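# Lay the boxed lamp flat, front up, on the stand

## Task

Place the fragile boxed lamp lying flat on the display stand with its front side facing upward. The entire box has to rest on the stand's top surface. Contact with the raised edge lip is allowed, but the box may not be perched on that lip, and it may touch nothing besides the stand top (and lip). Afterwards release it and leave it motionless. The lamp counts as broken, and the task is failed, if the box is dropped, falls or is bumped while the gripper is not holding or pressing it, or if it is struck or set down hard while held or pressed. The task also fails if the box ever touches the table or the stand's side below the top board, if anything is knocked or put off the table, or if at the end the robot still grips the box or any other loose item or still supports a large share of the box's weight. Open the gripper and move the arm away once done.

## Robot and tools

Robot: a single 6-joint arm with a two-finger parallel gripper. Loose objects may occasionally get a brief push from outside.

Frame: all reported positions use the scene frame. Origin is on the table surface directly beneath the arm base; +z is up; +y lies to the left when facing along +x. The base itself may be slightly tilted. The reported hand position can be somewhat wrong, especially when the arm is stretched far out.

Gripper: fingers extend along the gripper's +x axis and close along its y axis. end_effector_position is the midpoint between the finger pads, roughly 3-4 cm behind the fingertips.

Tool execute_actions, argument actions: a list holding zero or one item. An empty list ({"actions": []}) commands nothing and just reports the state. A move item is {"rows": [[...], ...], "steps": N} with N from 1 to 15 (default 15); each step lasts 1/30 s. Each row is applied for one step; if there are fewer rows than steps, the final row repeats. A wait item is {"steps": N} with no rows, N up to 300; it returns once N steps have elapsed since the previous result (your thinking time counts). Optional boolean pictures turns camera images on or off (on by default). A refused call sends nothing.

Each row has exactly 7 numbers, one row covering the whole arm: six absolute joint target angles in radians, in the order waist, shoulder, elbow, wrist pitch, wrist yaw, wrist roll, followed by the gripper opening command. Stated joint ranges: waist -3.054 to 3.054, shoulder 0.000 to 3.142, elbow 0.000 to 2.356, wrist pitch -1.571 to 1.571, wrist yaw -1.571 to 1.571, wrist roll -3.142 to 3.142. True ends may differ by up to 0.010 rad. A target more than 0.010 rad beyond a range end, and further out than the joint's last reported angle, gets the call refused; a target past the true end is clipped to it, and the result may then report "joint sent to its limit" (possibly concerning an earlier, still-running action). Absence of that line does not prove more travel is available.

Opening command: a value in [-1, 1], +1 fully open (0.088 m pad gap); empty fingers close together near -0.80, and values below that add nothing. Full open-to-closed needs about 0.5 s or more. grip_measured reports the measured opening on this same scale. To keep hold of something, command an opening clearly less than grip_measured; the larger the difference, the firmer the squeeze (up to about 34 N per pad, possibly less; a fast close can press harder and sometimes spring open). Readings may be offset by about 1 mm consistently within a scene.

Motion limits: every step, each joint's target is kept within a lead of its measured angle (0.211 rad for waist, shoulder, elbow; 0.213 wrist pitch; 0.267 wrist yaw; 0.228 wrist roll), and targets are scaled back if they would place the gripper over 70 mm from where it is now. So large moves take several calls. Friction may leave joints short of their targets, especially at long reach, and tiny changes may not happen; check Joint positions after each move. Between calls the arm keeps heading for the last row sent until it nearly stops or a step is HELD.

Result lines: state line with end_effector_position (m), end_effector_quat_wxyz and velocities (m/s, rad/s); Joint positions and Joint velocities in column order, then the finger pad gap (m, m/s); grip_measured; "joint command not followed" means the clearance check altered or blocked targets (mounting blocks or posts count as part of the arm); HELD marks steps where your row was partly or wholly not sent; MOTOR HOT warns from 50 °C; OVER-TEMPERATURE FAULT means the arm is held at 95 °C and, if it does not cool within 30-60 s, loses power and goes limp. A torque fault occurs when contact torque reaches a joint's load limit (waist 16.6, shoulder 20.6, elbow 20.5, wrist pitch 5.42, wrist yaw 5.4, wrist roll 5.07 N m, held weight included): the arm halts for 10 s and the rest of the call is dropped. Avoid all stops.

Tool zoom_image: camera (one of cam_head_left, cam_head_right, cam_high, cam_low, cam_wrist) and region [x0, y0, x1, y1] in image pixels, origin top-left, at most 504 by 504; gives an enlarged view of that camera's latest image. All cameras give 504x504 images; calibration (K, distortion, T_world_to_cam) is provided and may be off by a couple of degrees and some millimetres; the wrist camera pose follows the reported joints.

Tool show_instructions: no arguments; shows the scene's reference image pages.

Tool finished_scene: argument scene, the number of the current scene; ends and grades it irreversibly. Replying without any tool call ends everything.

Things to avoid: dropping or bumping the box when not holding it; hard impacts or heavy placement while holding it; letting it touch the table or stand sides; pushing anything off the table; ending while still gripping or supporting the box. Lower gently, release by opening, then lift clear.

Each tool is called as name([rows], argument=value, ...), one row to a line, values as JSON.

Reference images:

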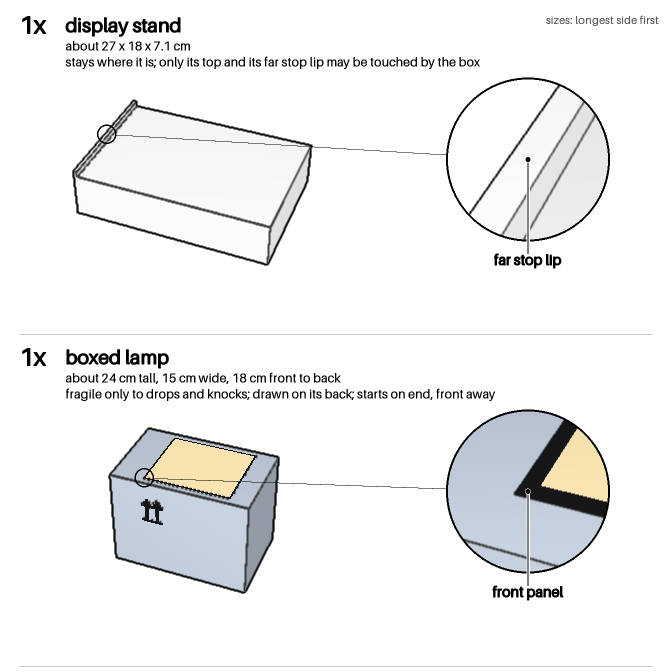

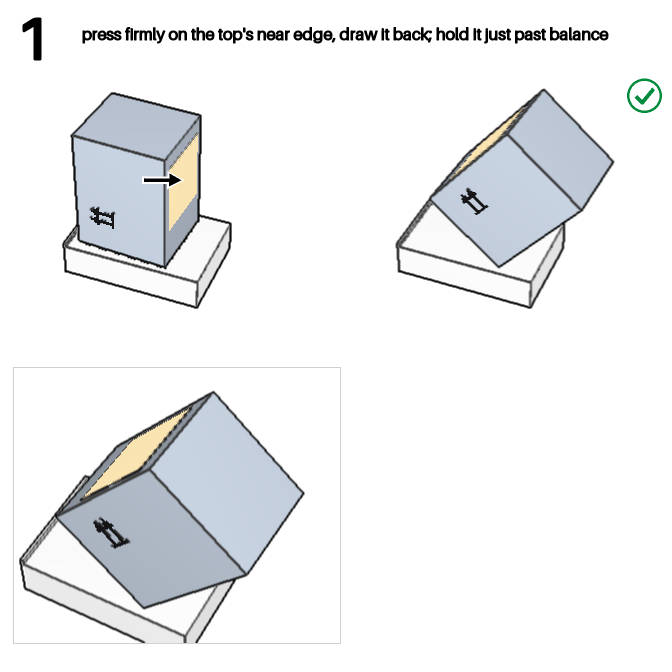

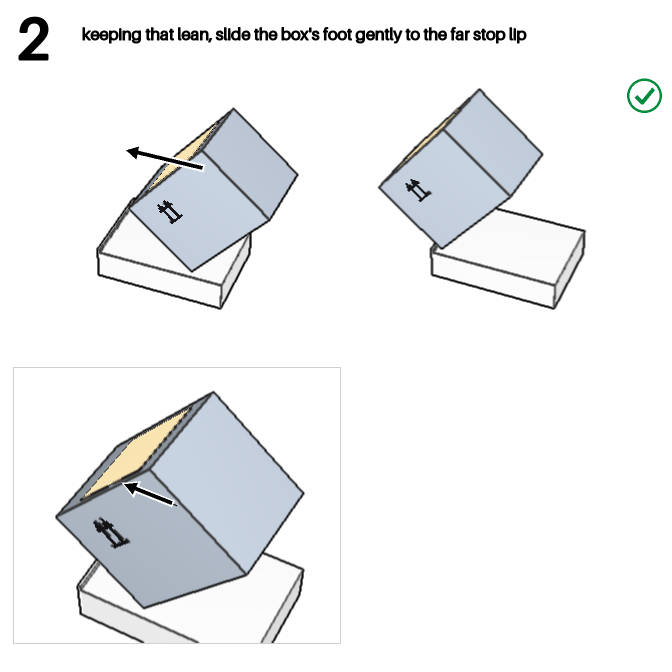

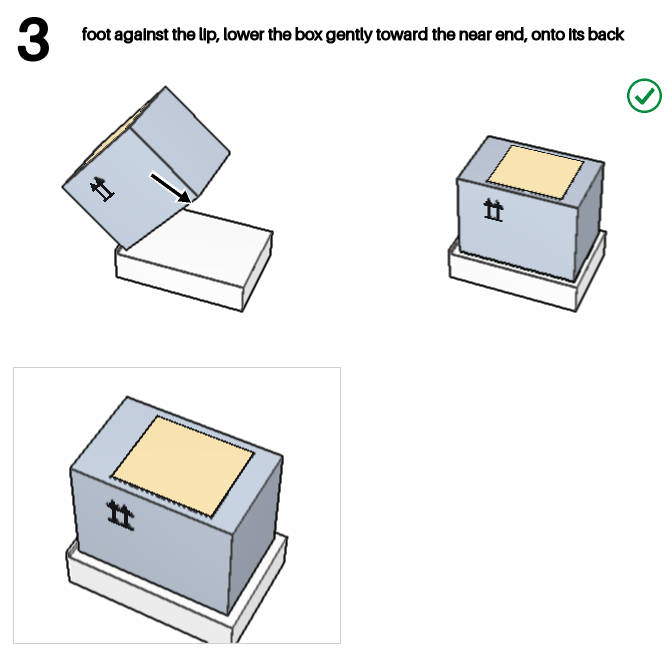

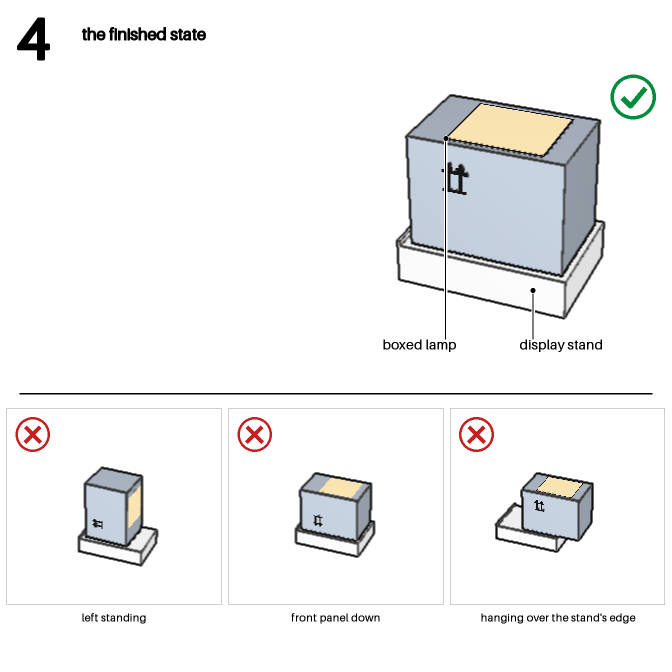

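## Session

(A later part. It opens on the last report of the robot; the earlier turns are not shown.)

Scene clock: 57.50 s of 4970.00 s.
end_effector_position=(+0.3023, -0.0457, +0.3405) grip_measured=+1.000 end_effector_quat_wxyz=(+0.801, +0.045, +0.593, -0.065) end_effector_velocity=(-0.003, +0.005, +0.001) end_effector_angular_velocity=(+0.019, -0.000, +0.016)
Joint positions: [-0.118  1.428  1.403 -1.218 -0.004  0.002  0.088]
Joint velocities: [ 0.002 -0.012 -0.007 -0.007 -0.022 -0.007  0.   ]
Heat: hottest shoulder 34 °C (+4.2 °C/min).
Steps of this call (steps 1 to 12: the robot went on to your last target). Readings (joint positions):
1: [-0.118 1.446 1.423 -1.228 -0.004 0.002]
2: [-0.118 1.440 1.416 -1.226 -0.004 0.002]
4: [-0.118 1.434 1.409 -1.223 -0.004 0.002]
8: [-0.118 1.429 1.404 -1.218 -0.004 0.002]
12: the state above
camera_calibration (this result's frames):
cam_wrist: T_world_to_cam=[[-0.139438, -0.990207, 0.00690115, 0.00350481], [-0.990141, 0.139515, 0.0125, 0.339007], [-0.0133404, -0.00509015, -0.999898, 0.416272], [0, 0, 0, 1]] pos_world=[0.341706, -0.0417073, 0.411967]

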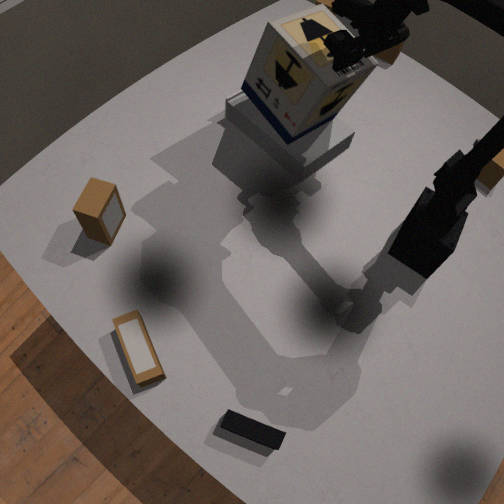

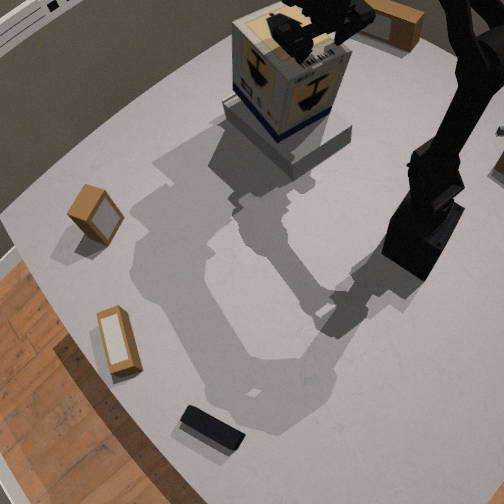

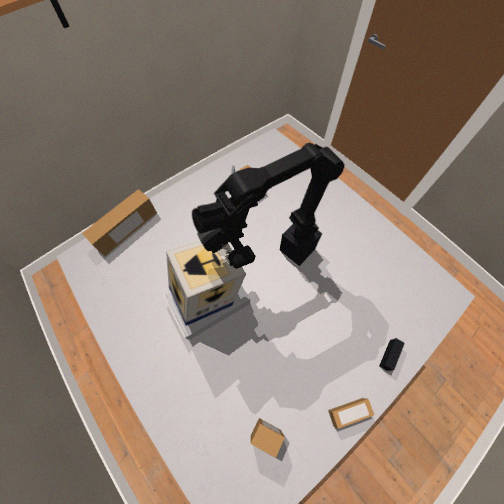

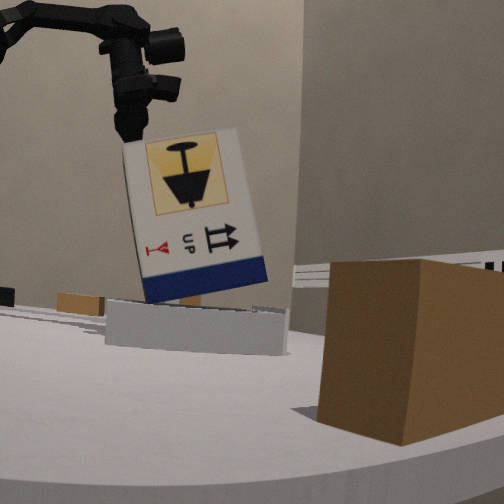

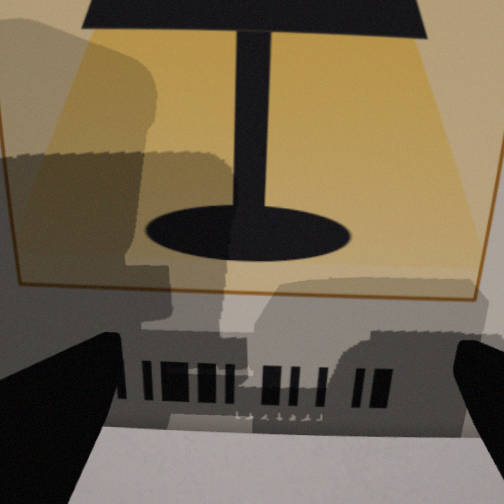

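execute_actions([
  {"rows": [[-0.115, 1.4355, 1.3546, -1.2175, 0.0, 0.0, 1.0], [-0.115, 1.427, 1.3451, -1.2131, 0.0, 0.0, 1.0], [-0.115, 1.4185, 1.3357, -1.2086, 0.0, 0.0, 1.0], [-0.115, 1.41, 1.3263, -1.2041, 0.0, 0.0, 1.0], [-0.115, 1.4015, 1.3168, -1.1997, 0.0, 0.0, 1.0], [-0.115, 1.393, 1.3074, -1.1952, 0.0, 0.0, 1.0], [-0.115, 1.3845, 1.298, -1.1907, 0.0, 0.0, 1.0], [-0.115, 1.376, 1.2885, -1.1863, 0.0, 0.0, 1.0], [-0.115, 1.3675, 1.2791, -1.1818, 0.0, 0.0, 1.0], [-0.115, 1.359, 1.2697, -1.1773, 0.0, 0.0, 1.0], [-0.115, 1.3505, 1.2602, -1.1729, 0.0, 0.0, 1.0], [-0.115, 1.342, 1.2508, -1.1684, 0.0, 0.0, 1.0], [-0.115, 1.3335, 1.2414, -1.1639, 0.0, 0.0, 1.0], [-0.115, 1.325, 1.2319, -1.1595, 0.0, 0.0, 1.0], [-0.115, 1.3165, 1.2225, -1.155, 0.0, 0.0, 1.0]], "steps": 15},
], pictures=false)

execute_actions([
  {"rows": [[-0.115, 1.3077, 1.2137, -1.1513, 0.0, 0.0, 1.0], [-0.115, 1.2989, 1.205, -1.1477, 0.0, 0.0, 1.0], [-0.115, 1.2901, 1.1962, -1.144, 0.0, 0.0, 1.0], [-0.115, 1.2814, 1.1874, -1.1403, 0.0, 0.0, 1.0], [-0.115, 1.2726, 1.1787, -1.1367, 0.0, 0.0, 1.0], [-0.115, 1.2638, 1.1699, -1.133, 0.0, 0.0, 1.0], [-0.115, 1.255, 1.1611, -1.1293, 0.0, 0.0, 1.0], [-0.115, 1.2462, 1.1524, -1.1257, 0.0, 0.0, 1.0], [-0.115, 1.2374, 1.1436, -1.122, 0.0, 0.0, 1.0], [-0.115, 1.2286, 1.1348, -1.1183, 0.0, 0.0, 1.0], [-0.115, 1.2199, 1.1261, -1.1147, 0.0, 0.0, 1.0], [-0.115, 1.2111, 1.1173, -1.111, 0.0, 0.0, 1.0], [-0.115, 1.2023, 1.1085, -1.1073, 0.0, 0.0, 1.0], [-0.115, 1.1935, 1.0998, -1.1037, 0.0, 0.0, 1.0], [-0.115, 1.1847, 1.091, -1.1, 0.0, 0.0, 1.0]], "steps": 15},
], pictures=false)

execute_actions([
  {"steps": 12},
])

Scene clock: 60.70 s of 4970.00 s.
end_effector_position=(+0.2851, -0.0429, +0.3363) grip_measured=+1.000 end_effector_quat_wxyz=(+0.814, +0.044, +0.576, -0.066) end_effector_velocity=(-0.047, +0.008, -0.013) end_effector_angular_velocity=(-0.010, -0.090, +0.008)
Joint positions: [-0.118  1.324  1.288 -1.163 -0.003  0.002  0.088]
Joint velocities: [-0.002 -0.261 -0.281  0.11  -0.007 -0.007  0.   ]
Heat: hottest shoulder 34 °C (+4.0 °C/min).
Steps of this call (steps 1 to 30: the robot went on to your last target; steps 31 to 81: nothing new was sent; steps 82 to 96: all 15 steps of this action). Readings (joint positions):
82: [-0.118 1.426 1.400 -1.215 -0.003 0.002]
83: [-0.118 1.423 1.397 -1.212 -0.003 0.002]
85: [-0.118 1.412 1.385 -1.208 -0.003 0.002]
89: [-0.118 1.382 1.352 -1.194 -0.003 0.002]
96: the state above

Scene clock: 61.20 s of 4970.00 s.
end_effector_position=(+0.2630, -0.0394, +0.3295) grip_measured=+1.000 end_effector_quat_wxyz=(+0.828, +0.042, +0.555, -0.067) end_effector_velocity=(-0.044, +0.005, -0.016) end_effector_angular_velocity=(-0.026, -0.102, +0.003)
Joint positions: [-0.117  1.195  1.154 -1.108 -0.003  0.002  0.088]
Joint velocities: [-0.002 -0.266 -0.271  0.11   0.007 -0.007  0.   ]
Heat: hottest shoulder 34 °C (+4.1 °C/min).
Steps of this call (steps 1 to 15: all 15 steps of this action). Readings (joint positions):
1: [-0.118 1.316 1.279 -1.159 -0.003 0.002]
2: [-0.118 1.307 1.270 -1.155 -0.003 0.002]
4: [-0.117 1.290 1.252 -1.147 -0.003 0.002]
8: [-0.117 1.255 1.216 -1.133 -0.003 0.002]
15: the state above

Scene clock: 61.60 s of 4970.00 s.
end_effector_position=(+0.2589, -0.0387, +0.3281) grip_measured=+1.000 end_effector_quat_wxyz=(+0.831, +0.041, +0.551, -0.067) end_effector_velocity=(-0.001, +0.003, -0.001) end_effector_angular_velocity=(+0.016, -0.010, +0.013)
Joint positions: [-0.117  1.17   1.128 -1.097 -0.002  0.002  0.088]
Joint velocities: [-0.002 -0.012 -0.012  0.007 -0.022 -0.007  0.   ]
Heat: hottest shoulder 34 °C (+4.0 °C/min).
Steps of this call (steps 1 to 12: the robot went on to your last target). Readings (joint positions):
1: [-0.117 1.187 1.146 -1.106 -0.003 0.002]
2: [-0.117 1.182 1.140 -1.105 -0.003 0.002]
4: [-0.117 1.175 1.134 -1.101 -0.003 0.002]
8: [-0.117 1.171 1.130 -1.098 -0.003 0.002]
12: the state above
camera_calibration (this result's frames):
cam_wrist: T_world_to_cam=[[-0.138363, -0.990329, 0.0101598, 0.00308335], [-0.986358, 0.13687, -0.0914578, 0.328208], [0.0891828, -0.0226756, -0.995757, 0.374747], [0, 0, 0, 1]] pos_world=[0.290736, -0.0333708, 0.403143]

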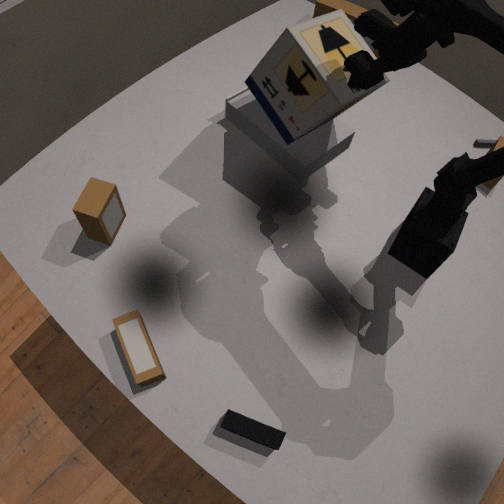

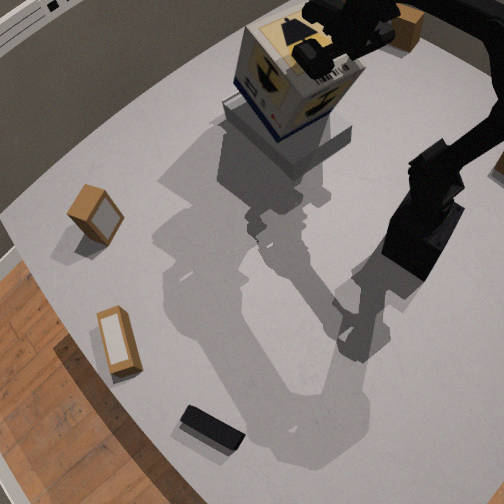

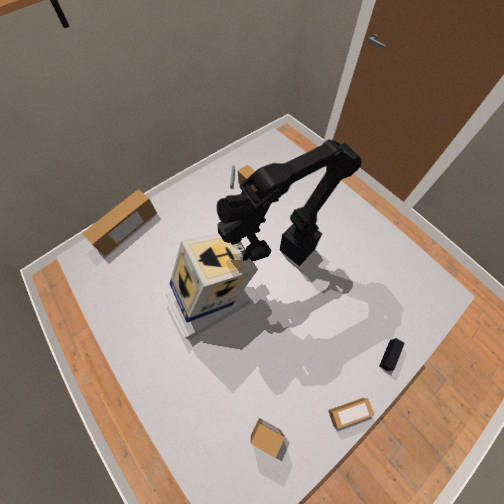

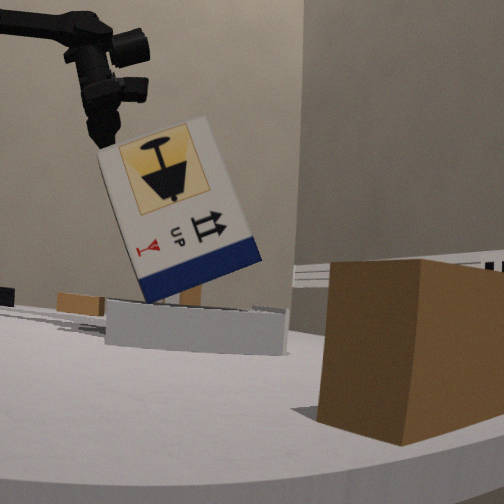

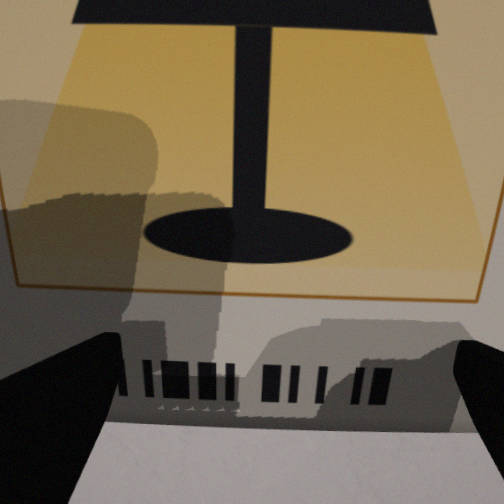

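execute_actions([
  {"rows": [[-0.115, 1.1745, 1.0819, -1.0957, 0.0, 0.0, 1.0], [-0.115, 1.1642, 1.0727, -1.0915, 0.0, 0.0, 1.0], [-0.115, 1.154, 1.0636, -1.0872, 0.0, 0.0, 1.0], [-0.115, 1.1437, 1.0545, -1.0829, 0.0, 0.0, 1.0], [-0.115, 1.1335, 1.0453, -1.0787, 0.0, 0.0, 1.0], [-0.115, 1.1232, 1.0362, -1.0744, 0.0, 0.0, 1.0], [-0.115, 1.113, 1.0271, -1.0701, 0.0, 0.0, 1.0], [-0.115, 1.1027, 1.0179, -1.0659, 0.0, 0.0, 1.0], [-0.115, 1.0925, 1.0088, -1.0616, 0.0, 0.0, 1.0], [-0.115, 1.0822, 0.9997, -1.0573, 0.0, 0.0, 1.0], [-0.115, 1.072, 0.9905, -1.0531, 0.0, 0.0, 1.0], [-0.115, 1.0617, 0.9814, -1.0488, 0.0, 0.0, 1.0], [-0.115, 1.0515, 0.9723, -1.0445, 0.0, 0.0, 1.0], [-0.115, 1.0412, 0.9631, -1.0403, 0.0, 0.0, 1.0], [-0.115, 1.031, 0.954, -1.036, 0.0, 0.0, 1.0]], "steps": 15},
], pictures=false)

execute_actions([
  {"steps": 12},
], pictures=false)

Scene clock: 64.60 s of 4970.00 s.
end_effector_position=(+0.2409, -0.0360, +0.3210) grip_measured=+1.000 end_effector_quat_wxyz=(+0.846, +0.039, +0.528, -0.068) end_effector_velocity=(-0.045, +0.007, -0.023) end_effector_angular_velocity=(-0.015, -0.119, +0.008)
Joint positions: [-0.117  1.049  1.013 -1.048 -0.002  0.002  0.088]
Joint velocities: [-0.002 -0.295 -0.286  0.11  -0.007 -0.007  0.   ]
Heat: hottest shoulder 33 °C (+2.0 °C/min).
Steps of this call (steps 1 to 30: the robot went on to your last target; steps 31 to 75: nothing new was sent; steps 76 to 90: all 15 steps of this action). Readings (joint positions):
76: [-0.117 1.167 1.126 -1.096 -0.002 0.002]
77: [-0.117 1.164 1.123 -1.093 -0.002 0.002]
79: [-0.117 1.152 1.111 -1.088 -0.002 0.002]
83: [-0.117 1.117 1.077 -1.076 -0.002 0.002]
90: the state above

Scene clock: 65.00 s of 4970.00 s.
end_effector_position=(+0.2370, -0.0353, +0.3191) grip_measured=+1.000 end_effector_quat_wxyz=(+0.849, +0.038, +0.522, -0.068) end_effector_velocity=(+0.000, +0.000, -0.001) end_effector_angular_velocity=(+0.003, -0.003, +0.007)
Joint positions: [-0.116  1.021  0.986 -1.036 -0.002  0.001  0.088]
Joint velocities: [-0.002 -0.002 -0.007  0.007 -0.007 -0.007  0.   ]
Heat: hottest shoulder 33 °C (+2.0 °C/min).
Steps of this call (steps 1 to 12: the robot went on to your last target). Readings (joint positions):
1: [-0.117 1.041 1.005 -1.045 -0.002 0.002]
2: [-0.117 1.035 0.999 -1.044 -0.002 0.002]
4: [-0.116 1.027 0.992 -1.040 -0.002 0.001]
8: [-0.116 1.023 0.988 -1.037 -0.002 0.001]
12: the state above

execute_actions([
  {"rows": [[-0.115, 1.0205, 0.9452, -1.0326, 0.0, 0.0, 1.0], [-0.115, 1.0099, 0.9364, -1.0292, 0.0, 0.0, 1.0], [-0.115, 0.9994, 0.9276, -1.0258, 0.0, 0.0, 1.0], [-0.115, 0.9889, 0.9188, -1.0224, 0.0, 0.0, 1.0], [-0.115, 0.9783, 0.91, -1.019, 0.0, 0.0, 1.0], [-0.115, 0.9678, 0.9012, -1.0156, 0.0, 0.0, 1.0], [-0.115, 0.9573, 0.8924, -1.0122, 0.0, 0.0, 1.0], [-0.115, 0.9467, 0.8836, -1.0088, 0.0, 0.0, 1.0], [-0.115, 0.9362, 0.8748, -1.0054, 0.0, 0.0, 1.0], [-0.115, 0.9257, 0.866, -1.002, 0.0, 0.0, 1.0], [-0.115, 0.9151, 0.8572, -0.9986, 0.0, 0.0, 1.0], [-0.115, 0.9046, 0.8484, -0.9952, 0.0, 0.0, 1.0], [-0.115, 0.8941, 0.8396, -0.9918, 0.0, 0.0, 1.0], [-0.115, 0.8835, 0.8308, -0.9884, 0.0, 0.0, 1.0], [-0.115, 0.873, 0.822, -0.985, 0.0, 0.0, 1.0]], "steps": 15},
], pictures=false)

execute_actions([
  {"steps": 12},
])

Scene clock: 66.53 s of 4970.00 s.
end_effector_position=(+0.2193, -0.0327, +0.3100) grip_measured=+1.000 end_effector_quat_wxyz=(+0.863, +0.036, +0.500, -0.069) end_effector_velocity=(-0.047, +0.008, -0.032) end_effector_angular_velocity=(-0.004, -0.091, -0.004)
Joint positions: [-0.116  0.896  0.875 -0.996 -0.002  0.001  0.088]
Joint velocities: [-0.002 -0.3   -0.276  0.066 -0.007  0.007  0.   ]
Heat: hottest shoulder 33 °C (+1.0 °C/min).
Steps of this call (steps 1 to 30: the robot went on to your last target; step 31: nothing new was sent; steps 32 to 46: all 15 steps of this action). Readings (joint positions):
32: [-0.116 1.019 0.984 -1.034 -0.002 0.001]
33: [-0.116 1.015 0.981 -1.031 -0.002 0.001]
35: [-0.116 1.002 0.970 -1.028 -0.002 0.001]
39: [-0.116 0.966 0.937 -1.018 -0.002 0.001]
46: the state above

Scene clock: 66.93 s of 4970.00 s.
end_effector_position=(+0.2149, -0.0322, +0.3051) grip_measured=+1.000 end_effector_quat_wxyz=(+0.864, +0.035, +0.498, -0.070) end_effector_velocity=(+0.000, +0.002, -0.000) end_effector_angular_velocity=(-0.006, -0.006, +0.025)
Joint positions: [-0.116  0.871  0.845 -0.988 -0.     0.001  0.088]
Joint velocities: [ 0.002 -0.007 -0.007  0.007 -0.007 -0.022  0.   ]
Heat: hottest shoulder 33 °C (+1.0 °C/min).
Steps of this call (steps 1 to 12: the robot went on to your last target). Readings (joint positions):
1: [-0.116 0.888 0.867 -0.994 -0.001 0.001]
2: [-0.116 0.882 0.861 -0.993 -0.001 0.001]
4: [-0.116 0.875 0.853 -0.990 -0.001 0.001]
8: [-0.116 0.872 0.847 -0.988 -0.000 0.001]
12: the state above
camera_calibration (this result's frames):
cam_wrist: T_world_to_cam=[[-0.137541, -0.990383, 0.0149591, 0.00204456], [-0.967783, 0.131156, -0.214929, 0.3153], [0.2109, -0.0440386, -0.976515, 0.323239], [0, 0, 0, 1]] pos_world=[0.237252, -0.0250934, 0.383385]

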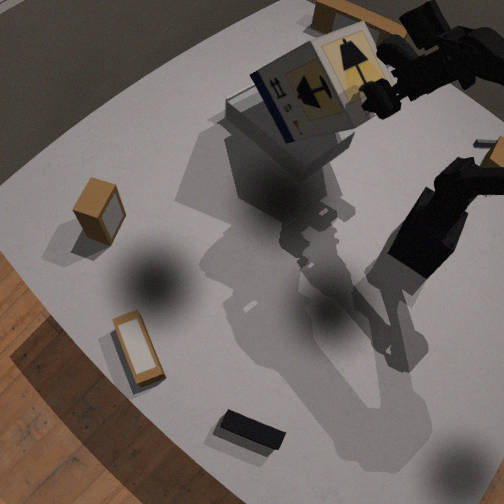

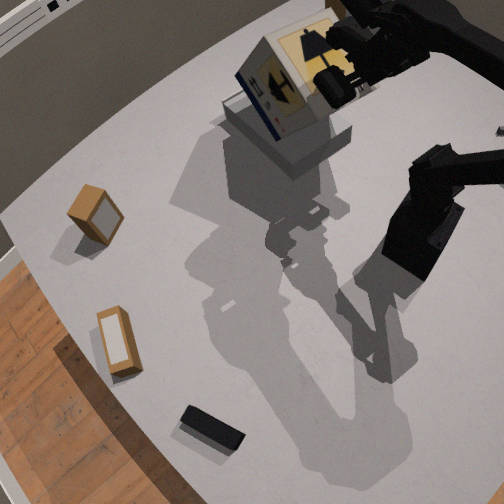

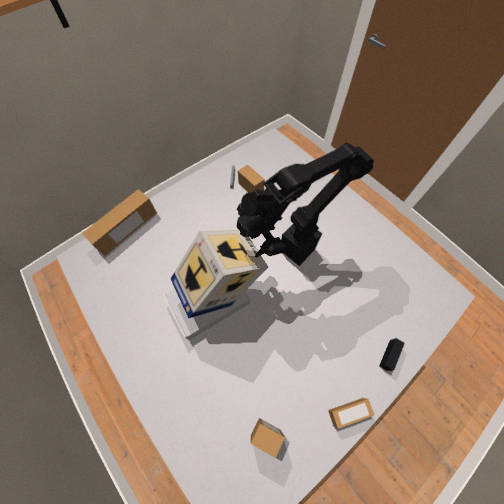

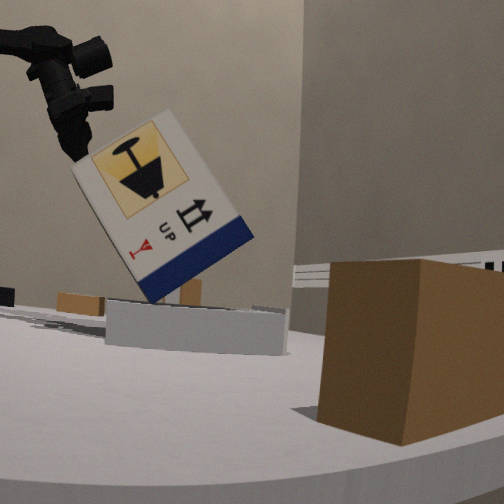

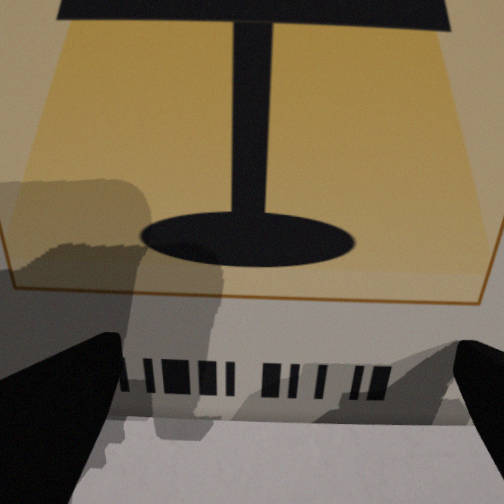

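execute_actions([
  {"rows": [[-0.115, 0.8771, 0.822, -0.9797, 0.0, 0.0, 1.0], [-0.115, 0.8811, 0.822, -0.9745, 0.0, 0.0, 1.0], [-0.115, 0.8852, 0.822, -0.9692, 0.0, 0.0, 1.0], [-0.115, 0.8893, 0.822, -0.9639, 0.0, 0.0, 1.0], [-0.115, 0.8933, 0.822, -0.9587, 0.0, 0.0, 1.0], [-0.115, 0.8974, 0.822, -0.9534, 0.0, 0.0, 1.0], [-0.115, 0.9015, 0.822, -0.9481, 0.0, 0.0, 1.0], [-0.115, 0.9055, 0.822, -0.9429, 0.0, 0.0, 1.0], [-0.115, 0.9096, 0.822, -0.9376, 0.0, 0.0, 1.0], [-0.115, 0.9137, 0.822, -0.9323, 0.0, 0.0, 1.0], [-0.115, 0.9177, 0.822, -0.9271, 0.0, 0.0, 1.0], [-0.115, 0.9218, 0.822, -0.9218, 0.0, 0.0, 1.0], [-0.115, 0.9259, 0.822, -0.9165, 0.0, 0.0, 1.0], [-0.115, 0.9299, 0.822, -0.9113, 0.0, 0.0, 1.0], [-0.115, 0.934, 0.822, -0.906, 0.0, 0.0, 1.0]], "steps": 15},
], pictures=false)

execute_actions([
  {"steps": 12},
])

Scene clock: 71.10 s of 4970.00 s.
end_effector_position=(+0.2290, -0.0345, +0.3041) grip_measured=+1.000 end_effector_quat_wxyz=(+0.870, +0.034, +0.487, -0.070) end_effector_velocity=(+0.036, -0.007, -0.013) end_effector_angular_velocity=(-0.014, -0.025, +0.000)
Joint positions: [-0.116  0.909  0.843 -0.923 -0.    -0.001  0.088]
Joint velocities: [-0.002  0.125 -0.017  0.168  0.007 -0.007  0.   ]
Heat: hottest shoulder 33 °C (+0.0 °C/min).
Steps of this call (steps 1 to 30: the robot went on to your last target; steps 31 to 90: nothing new was sent; then 0.67 s passed at rest; steps 91 to 105: all 15 steps of this action). Readings (joint positions):
91: [-0.116 0.870 0.844 -0.986 -0.000 0.001]
92: [-0.116 0.870 0.844 -0.984 -0.000 0.001]
94: [-0.116 0.870 0.844 -0.977 -0.000 0.001]
98: [-0.116 0.878 0.844 -0.958 -0.000 0.001]
105: the state above

Scene clock: 71.50 s of 4970.00 s.
end_effector_position=(+0.2322, -0.0350, +0.3033) grip_measured=+1.000 end_effector_quat_wxyz=(+0.871, +0.034, +0.486, -0.070) end_effector_velocity=(+0.001, -0.001, +0.000) end_effector_angular_velocity=(-0.007, -0.006, +0.015)
Joint positions: [-0.116  0.919  0.843 -0.908 -0.    -0.001  0.088]
Joint velocities: [-0.007 -0.002 -0.002  0.007 -0.007 -0.022  0.   ]
Heat: hottest shoulder 33 °C (+0.0 °C/min).
Steps of this call (steps 1 to 12: the robot went on to your last target). Readings (joint positions):
1: [-0.116 0.912 0.843 -0.919 -0.000 -0.001]
2: [-0.116 0.915 0.843 -0.916 -0.000 -0.001]
4: [-0.116 0.918 0.843 -0.913 -0.000 -0.001]
8: [-0.116 0.919 0.843 -0.909 -0.000 -0.001]
12: the state above
camera_calibration (this result's frames):
cam_wrist: T_world_to_cam=[[-0.13662, -0.990484, 0.016603, 0.000961621], [-0.961536, 0.128558, -0.242738, 0.338984], [0.238294, -0.0491271, -0.96995, 0.309207], [0, 0, 0, 1]] pos_world=[0.252394, -0.0274361, 0.382184]

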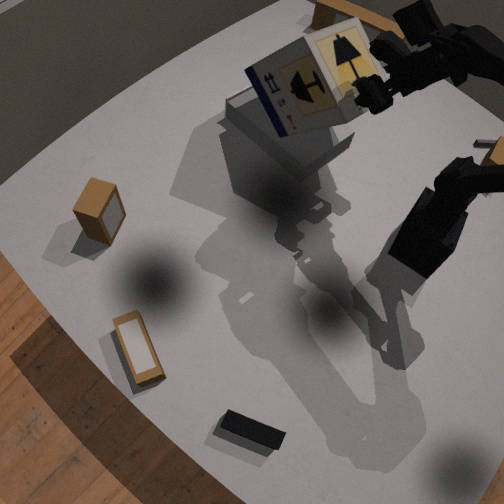

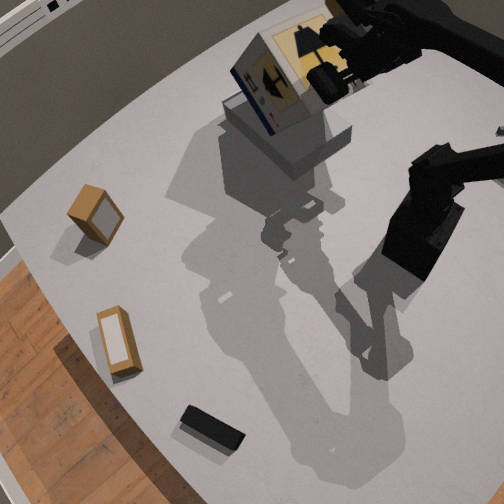

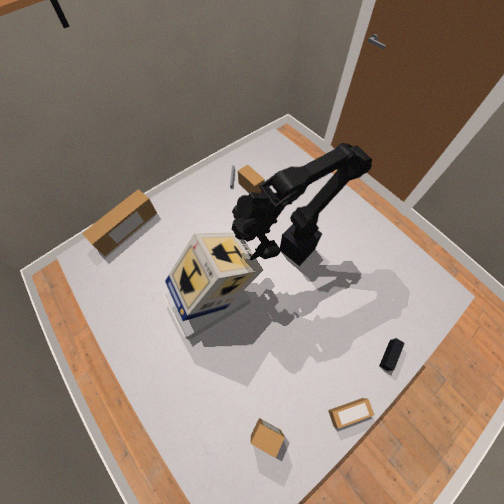

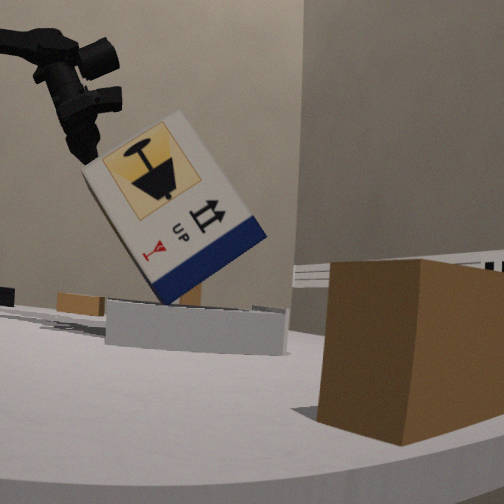

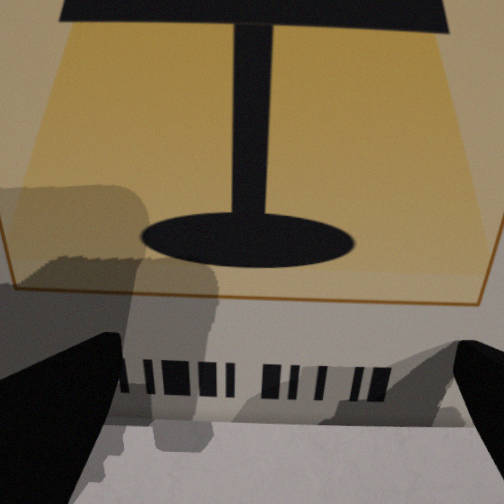

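execute_actions([
  {"rows": [[-0.115, 0.9397, 0.8245, -0.9028, 0.0, 0.0, 1.0], [-0.115, 0.9454, 0.827, -0.8996, 0.0, 0.0, 1.0], [-0.115, 0.9511, 0.8296, -0.8964, 0.0, 0.0, 1.0], [-0.115, 0.9568, 0.8321, -0.8933, 0.0, 0.0, 1.0], [-0.115, 0.9625, 0.8346, -0.8901, 0.0, 0.0, 1.0], [-0.115, 0.9682, 0.8371, -0.8869, 0.0, 0.0, 1.0], [-0.115, 0.9739, 0.8396, -0.8837, 0.0, 0.0, 1.0], [-0.115, 0.9797, 0.8422, -0.8805, 0.0, 0.0, 1.0], [-0.115, 0.9854, 0.8447, -0.8773, 0.0, 0.0, 1.0], [-0.115, 0.9911, 0.8472, -0.8741, 0.0, 0.0, 1.0], [-0.115, 0.9968, 0.8497, -0.8709, 0.0, 0.0, 1.0], [-0.115, 1.0025, 0.8522, -0.8678, 0.0, 0.0, 1.0], [-0.115, 1.0082, 0.8548, -0.8646, 0.0, 0.0, 1.0], [-0.115, 1.0139, 0.8573, -0.8614, 0.0, 0.0, 1.0], [-0.115, 1.0196, 0.8598, -0.8582, 0.0, 0.0, 1.0]], "steps": 15},
], pictures=false)

execute_actions([
  {"rows": [[-0.115, 1.0252, 0.8627, -0.8555, 0.0, 0.0, 1.0], [-0.115, 1.0308, 0.8656, -0.8528, 0.0, 0.0, 1.0], [-0.115, 1.0364, 0.8685, -0.8501, 0.0, 0.0, 1.0], [-0.115, 1.0421, 0.8715, -0.8474, 0.0, 0.0, 1.0], [-0.115, 1.0477, 0.8744, -0.8447, 0.0, 0.0, 1.0], [-0.115, 1.0533, 0.8773, -0.842, 0.0, 0.0, 1.0], [-0.115, 1.0589, 0.8802, -0.8393, 0.0, 0.0, 1.0], [-0.115, 1.0645, 0.8831, -0.8366, 0.0, 0.0, 1.0], [-0.115, 1.0701, 0.886, -0.8339, 0.0, 0.0, 1.0], [-0.115, 1.0757, 0.8889, -0.8312, 0.0, 0.0, 1.0], [-0.115, 1.0813, 0.8918, -0.8285, 0.0, 0.0, 1.0], [-0.115, 1.087, 0.8948, -0.8258, 0.0, 0.0, 1.0], [-0.115, 1.0926, 0.8977, -0.8231, 0.0, 0.0, 1.0], [-0.115, 1.0982, 0.9006, -0.8204, 0.0, 0.0, 1.0], [-0.115, 1.1038, 0.9035, -0.8177, 0.0, 0.0, 1.0]], "steps": 15},
], pictures=false)

execute_actions([
  {"steps": 12},
])

Scene clock: 73.47 s of 4970.00 s.
end_effector_position=(+0.2434, -0.0368, +0.2922) grip_measured=+1.000 end_effector_quat_wxyz=(+0.862, +0.035, +0.501, -0.069) end_effector_velocity=(+0.035, -0.007, -0.013) end_effector_angular_velocity=(-0.004, +0.038, -0.000)
Joint positions: [-0.116  0.993  0.845 -0.872 -0.    -0.001  0.088]
Joint velocities: [-0.002  0.178  0.046  0.095  0.007 -0.007  0.   ]
Heat: hottest shoulder 33 °C (+0.0 °C/min).
Steps of this call (steps 1 to 30: the robot went on to your last target; steps 31 to 44: nothing new was sent; steps 45 to 59: all 15 steps of this action). Readings (joint positions):
45: [-0.116 0.920 0.842 -0.908 -0.000 -0.001]
46: [-0.116 0.922 0.842 -0.906 -0.000 -0.001]
48: [-0.116 0.929 0.842 -0.901 -0.000 -0.001]
52: [-0.116 0.951 0.842 -0.892 -0.001 -0.001]
59: the state above

Scene clock: 73.97 s of 4970.00 s.
end_effector_position=(+0.2631, -0.0399, +0.2927) grip_measured=+1.000 end_effector_quat_wxyz=(+0.862, +0.035, +0.500, -0.069) end_effector_velocity=(+0.038, -0.006, -0.002) end_effector_angular_velocity=(+0.003, +0.002, +0.008)
Joint positions: [-0.116  1.076  0.887 -0.829 -0.    -0.001  0.088]
Joint velocities: [-0.002  0.164  0.081  0.081 -0.007 -0.007  0.   ]
Heat: hottest shoulder 33 °C (+0.0 °C/min).
Steps of this call (steps 1 to 15: all 15 steps of this action). Readings (joint positions):
1: [-0.116 0.999 0.846 -0.869 -0.000 -0.001]
2: [-0.116 1.004 0.849 -0.866 -0.000 -0.001]
4: [-0.116 1.015 0.854 -0.860 -0.000 -0.001]
8: [-0.116 1.037 0.867 -0.848 -0.000 -0.001]
15: the state above

Scene clock: 74.37 s of 4970.00 s.
end_effector_position=(+0.2669, -0.0405, +0.2929) grip_measured=+1.000 end_effector_quat_wxyz=(+0.863, +0.035, +0.500, -0.069) end_effector_velocity=(+0.002, +0.002, +0.002) end_effector_angular_velocity=(+0.013, -0.014, +0.015)
Joint positions: [-0.116  1.091  0.896 -0.822 -0.    -0.001  0.088]
Joint velocities: [-0.002 -0.002  0.002  0.007 -0.022 -0.007  0.   ]
Heat: hottest shoulder 32 °C (-1.0 °C/min).
Steps of this call (steps 1 to 12: the robot went on to your last target). Readings (joint positions):
1: [-0.116 1.081 0.889 -0.827 -0.000 -0.001]
2: [-0.116 1.085 0.891 -0.825 -0.000 -0.001]
4: [-0.116 1.089 0.893 -0.824 -0.000 -0.001]
8: [-0.116 1.091 0.895 -0.822 -0.000 -0.001]
12: the state above
camera_calibration (this result's frames):
cam_wrist: T_world_to_cam=[[-0.136207, -0.990557, 0.0156493, 0.000592808], [-0.968781, 0.129876, -0.211175, 0.363186], [0.207149, -0.0439242, -0.977323, 0.301252], [0, 0, 0, 1]] pos_world=[0.289524, -0.0333497, 0.371107]

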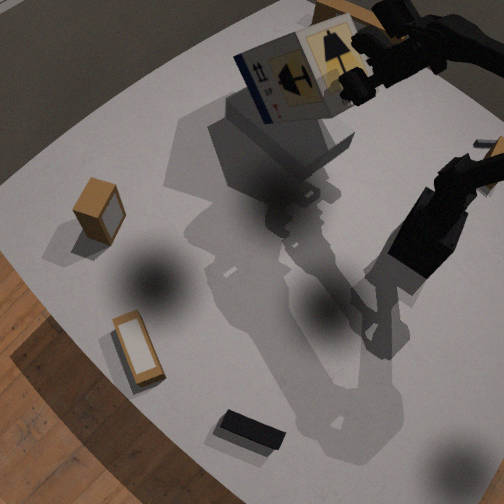

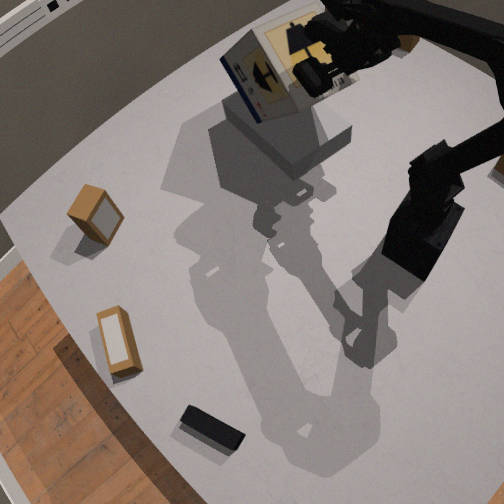

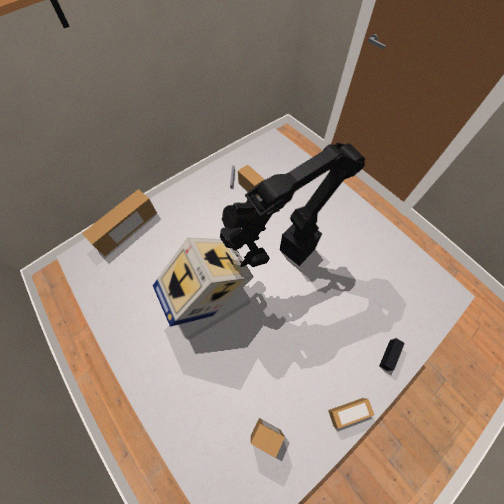

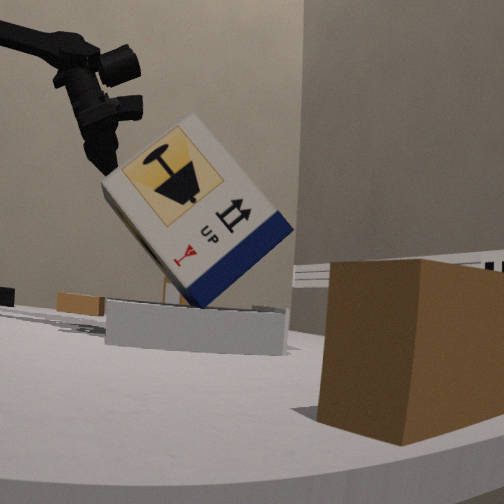

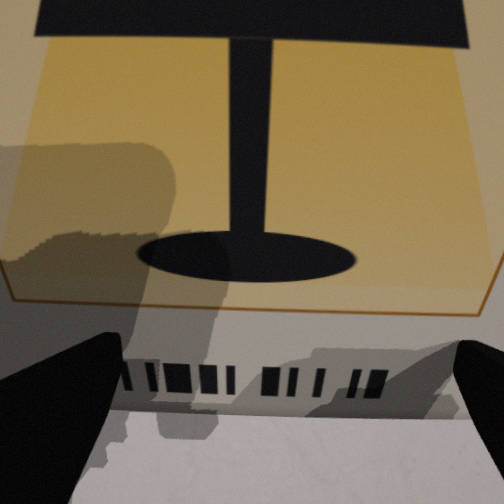

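execute_actions([
  {"rows": [[-0.115, 1.1093, 0.9084, -0.8171, 0.0, 0.0, 1.0], [-0.115, 1.1147, 0.9132, -0.8165, 0.0, 0.0, 1.0], [-0.115, 1.1202, 0.9181, -0.8159, 0.0, 0.0, 1.0], [-0.115, 1.1257, 0.9229, -0.8153, 0.0, 0.0, 1.0], [-0.115, 1.1311, 0.9278, -0.8147, 0.0, 0.0, 1.0], [-0.115, 1.1366, 0.9327, -0.8141, 0.0, 0.0, 1.0], [-0.115, 1.1421, 0.9375, -0.8135, 0.0, 0.0, 1.0], [-0.115, 1.1475, 0.9424, -0.8128, 0.0, 0.0, 1.0], [-0.115, 1.153, 0.9472, -0.8122, 0.0, 0.0, 1.0], [-0.115, 1.1585, 0.9521, -0.8116, 0.0, 0.0, 1.0], [-0.115, 1.1639, 0.957, -0.811, 0.0, 0.0, 1.0], [-0.115, 1.1694, 0.9618, -0.8104, 0.0, 0.0, 1.0], [-0.115, 1.1749, 0.9667, -0.8098, 0.0, 0.0, 1.0], [-0.115, 1.1803, 0.9715, -0.8092, 0.0, 0.0, 1.0], [-0.115, 1.1858, 0.9764, -0.8086, 0.0, 0.0, 1.0]], "steps": 15},
], pictures=false)

execute_actions([
  {"rows": [[-0.115, 1.1911, 0.98, -0.8069, 0.0, 0.0, 1.0], [-0.115, 1.1965, 0.9836, -0.8052, 0.0, 0.0, 1.0], [-0.115, 1.2018, 0.9872, -0.8034, 0.0, 0.0, 1.0], [-0.115, 1.2071, 0.9909, -0.8017, 0.0, 0.0, 1.0], [-0.115, 1.2125, 0.9945, -0.8, 0.0, 0.0, 1.0], [-0.115, 1.2178, 0.9981, -0.7983, 0.0, 0.0, 1.0], [-0.115, 1.2231, 1.0017, -0.7966, 0.0, 0.0, 1.0], [-0.115, 1.2285, 1.0053, -0.7948, 0.0, 0.0, 1.0], [-0.115, 1.2338, 1.0089, -0.7931, 0.0, 0.0, 1.0], [-0.115, 1.2391, 1.0125, -0.7914, 0.0, 0.0, 1.0], [-0.115, 1.2445, 1.0161, -0.7897, 0.0, 0.0, 1.0], [-0.115, 1.2498, 1.0198, -0.788, 0.0, 0.0, 1.0], [-0.115, 1.2551, 1.0234, -0.7862, 0.0, 0.0, 1.0], [-0.115, 1.2605, 1.027, -0.7845, 0.0, 0.0, 1.0], [-0.115, 1.2658, 1.0306, -0.7828, 0.0, 0.0, 1.0]], "steps": 15},
], pictures=false)

execute_actions([
  {"steps": 12},
])

Scene clock: 78.00 s of 4970.00 s.
end_effector_position=(+0.2830, -0.0431, +0.2992) grip_measured=+1.000 end_effector_quat_wxyz=(+0.864, +0.035, +0.498, -0.070) end_effector_velocity=(+0.041, -0.005, +0.015) end_effector_angular_velocity=(+0.001, -0.012, +0.013)
Joint positions: [-0.116  1.155  0.956 -0.814 -0.    -0.001  0.088]
Joint velocities: [ 0.002  0.159  0.149  0.022 -0.007 -0.007  0.   ]
Heat: hottest shoulder 32 °C (-2.0 °C/min).
Steps of this call (steps 1 to 30: the robot went on to your last target; steps 31 to 90: nothing new was sent; then 0.13 s passed at rest; steps 91 to 105: all 15 steps of this action). Readings (joint positions):
91: [-0.116 1.093 0.897 -0.822 -0.000 -0.001]
92: [-0.116 1.094 0.898 -0.822 -0.000 -0.001]
94: [-0.116 1.101 0.904 -0.821 -0.000 -0.001]
98: [-0.116 1.120 0.922 -0.819 -0.000 -0.001]
105: the state above

Scene clock: 78.50 s of 4970.00 s.
end_effector_position=(+0.3026, -0.0461, +0.3008) grip_measured=+1.000 end_effector_quat_wxyz=(+0.864, +0.034, +0.498, -0.069) end_effector_velocity=(+0.040, -0.006, +0.000) end_effector_angular_velocity=(-0.005, -0.001, +0.020)
Joint positions: [-0.116  1.235  1.014 -0.791 -0.    -0.002  0.088]
Joint velocities: [-0.002  0.159  0.11   0.051 -0.007 -0.022  0.   ]
Heat: hottest shoulder 32 °C (-2.0 °C/min).
Steps of this call (steps 1 to 15: all 15 steps of this action). Readings (joint positions):
1: [-0.116 1.161 0.961 -0.813 -0.000 -0.001]
2: [-0.116 1.166 0.965 -0.812 -0.000 -0.001]
4: [-0.116 1.176 0.974 -0.809 -0.000 -0.001]
8: [-0.116 1.197 0.989 -0.803 -0.000 -0.001]
15: the state above

Scene clock: 78.90 s of 4970.00 s.
end_effector_position=(+0.3064, -0.0467, +0.3012) grip_measured=+1.000 end_effector_quat_wxyz=(+0.864, +0.034, +0.497, -0.069) end_effector_velocity=(-0.001, -0.002, +0.001) end_effector_angular_velocity=(-0.010, +0.004, +0.000)
Joint positions: [-0.116  1.249  1.024 -0.787 -0.    -0.002  0.088]
Joint velocities: [-0.002 -0.002  0.002 -0.007  0.007 -0.007  0.   ]
Heat: hottest shoulder 32 °C (-2.0 °C/min).
Steps of this call (steps 1 to 12: the robot went on to your last target). Readings (joint positions):
1: [-0.116 1.239 1.016 -0.789 -0.000 -0.002]
2: [-0.116 1.243 1.019 -0.788 -0.000 -0.002]
4: [-0.116 1.247 1.021 -0.788 -0.000 -0.002]
8: [-0.116 1.249 1.023 -0.787 -0.000 -0.002]
12: the state above
camera_calibration (this result's frames):
cam_wrist: T_world_to_cam=[[-0.135781, -0.990602, 0.0164816, -0.000681423], [-0.967583, 0.129013, -0.217115, 0.405391], [0.212948, -0.0454274, -0.976007, 0.298637], [0, 0, 0, 1]] pos_world=[0.328563, -0.0394096, 0.3795]

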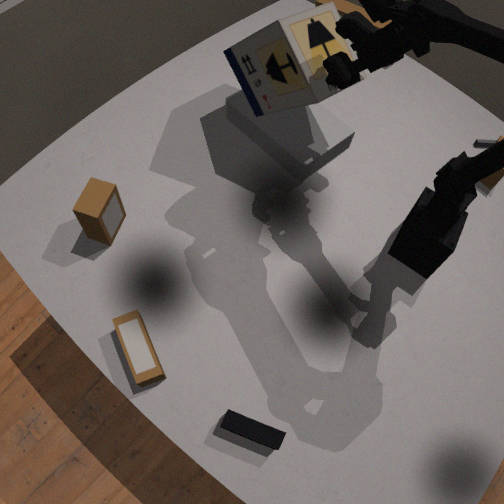

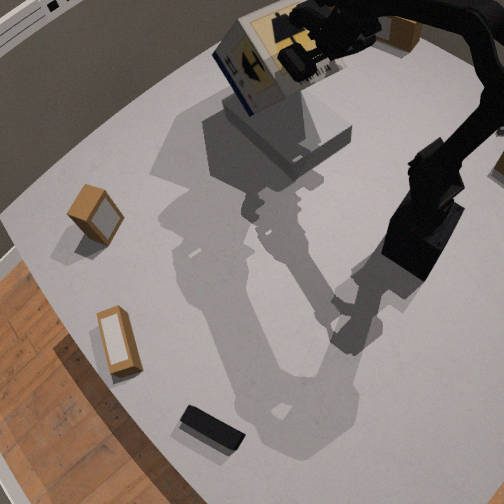

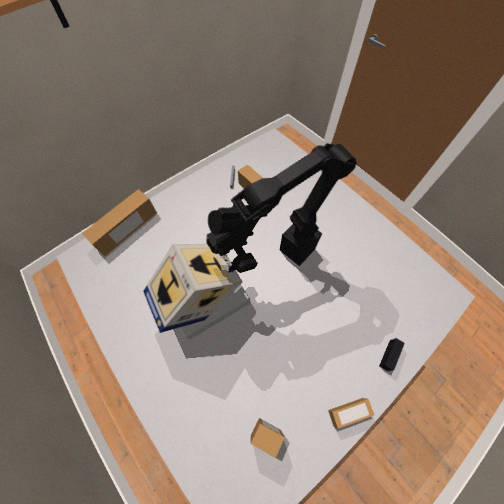

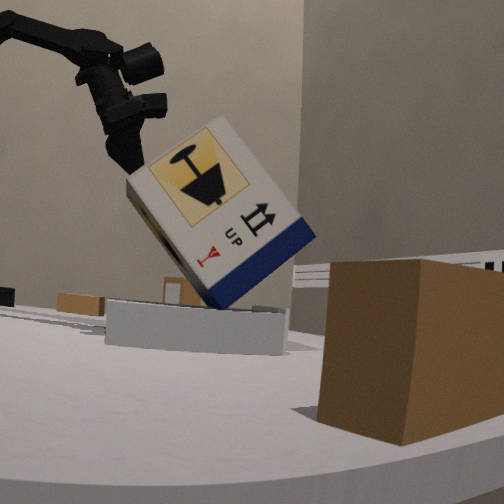

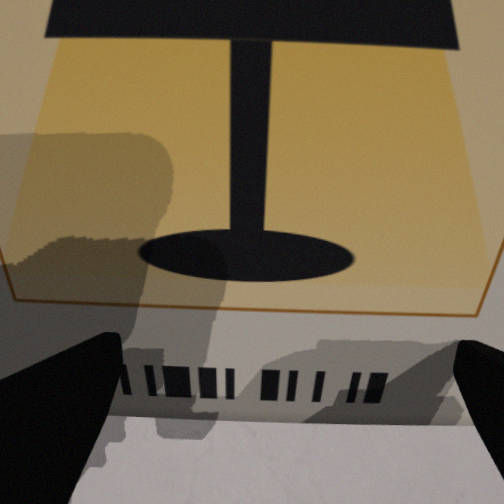

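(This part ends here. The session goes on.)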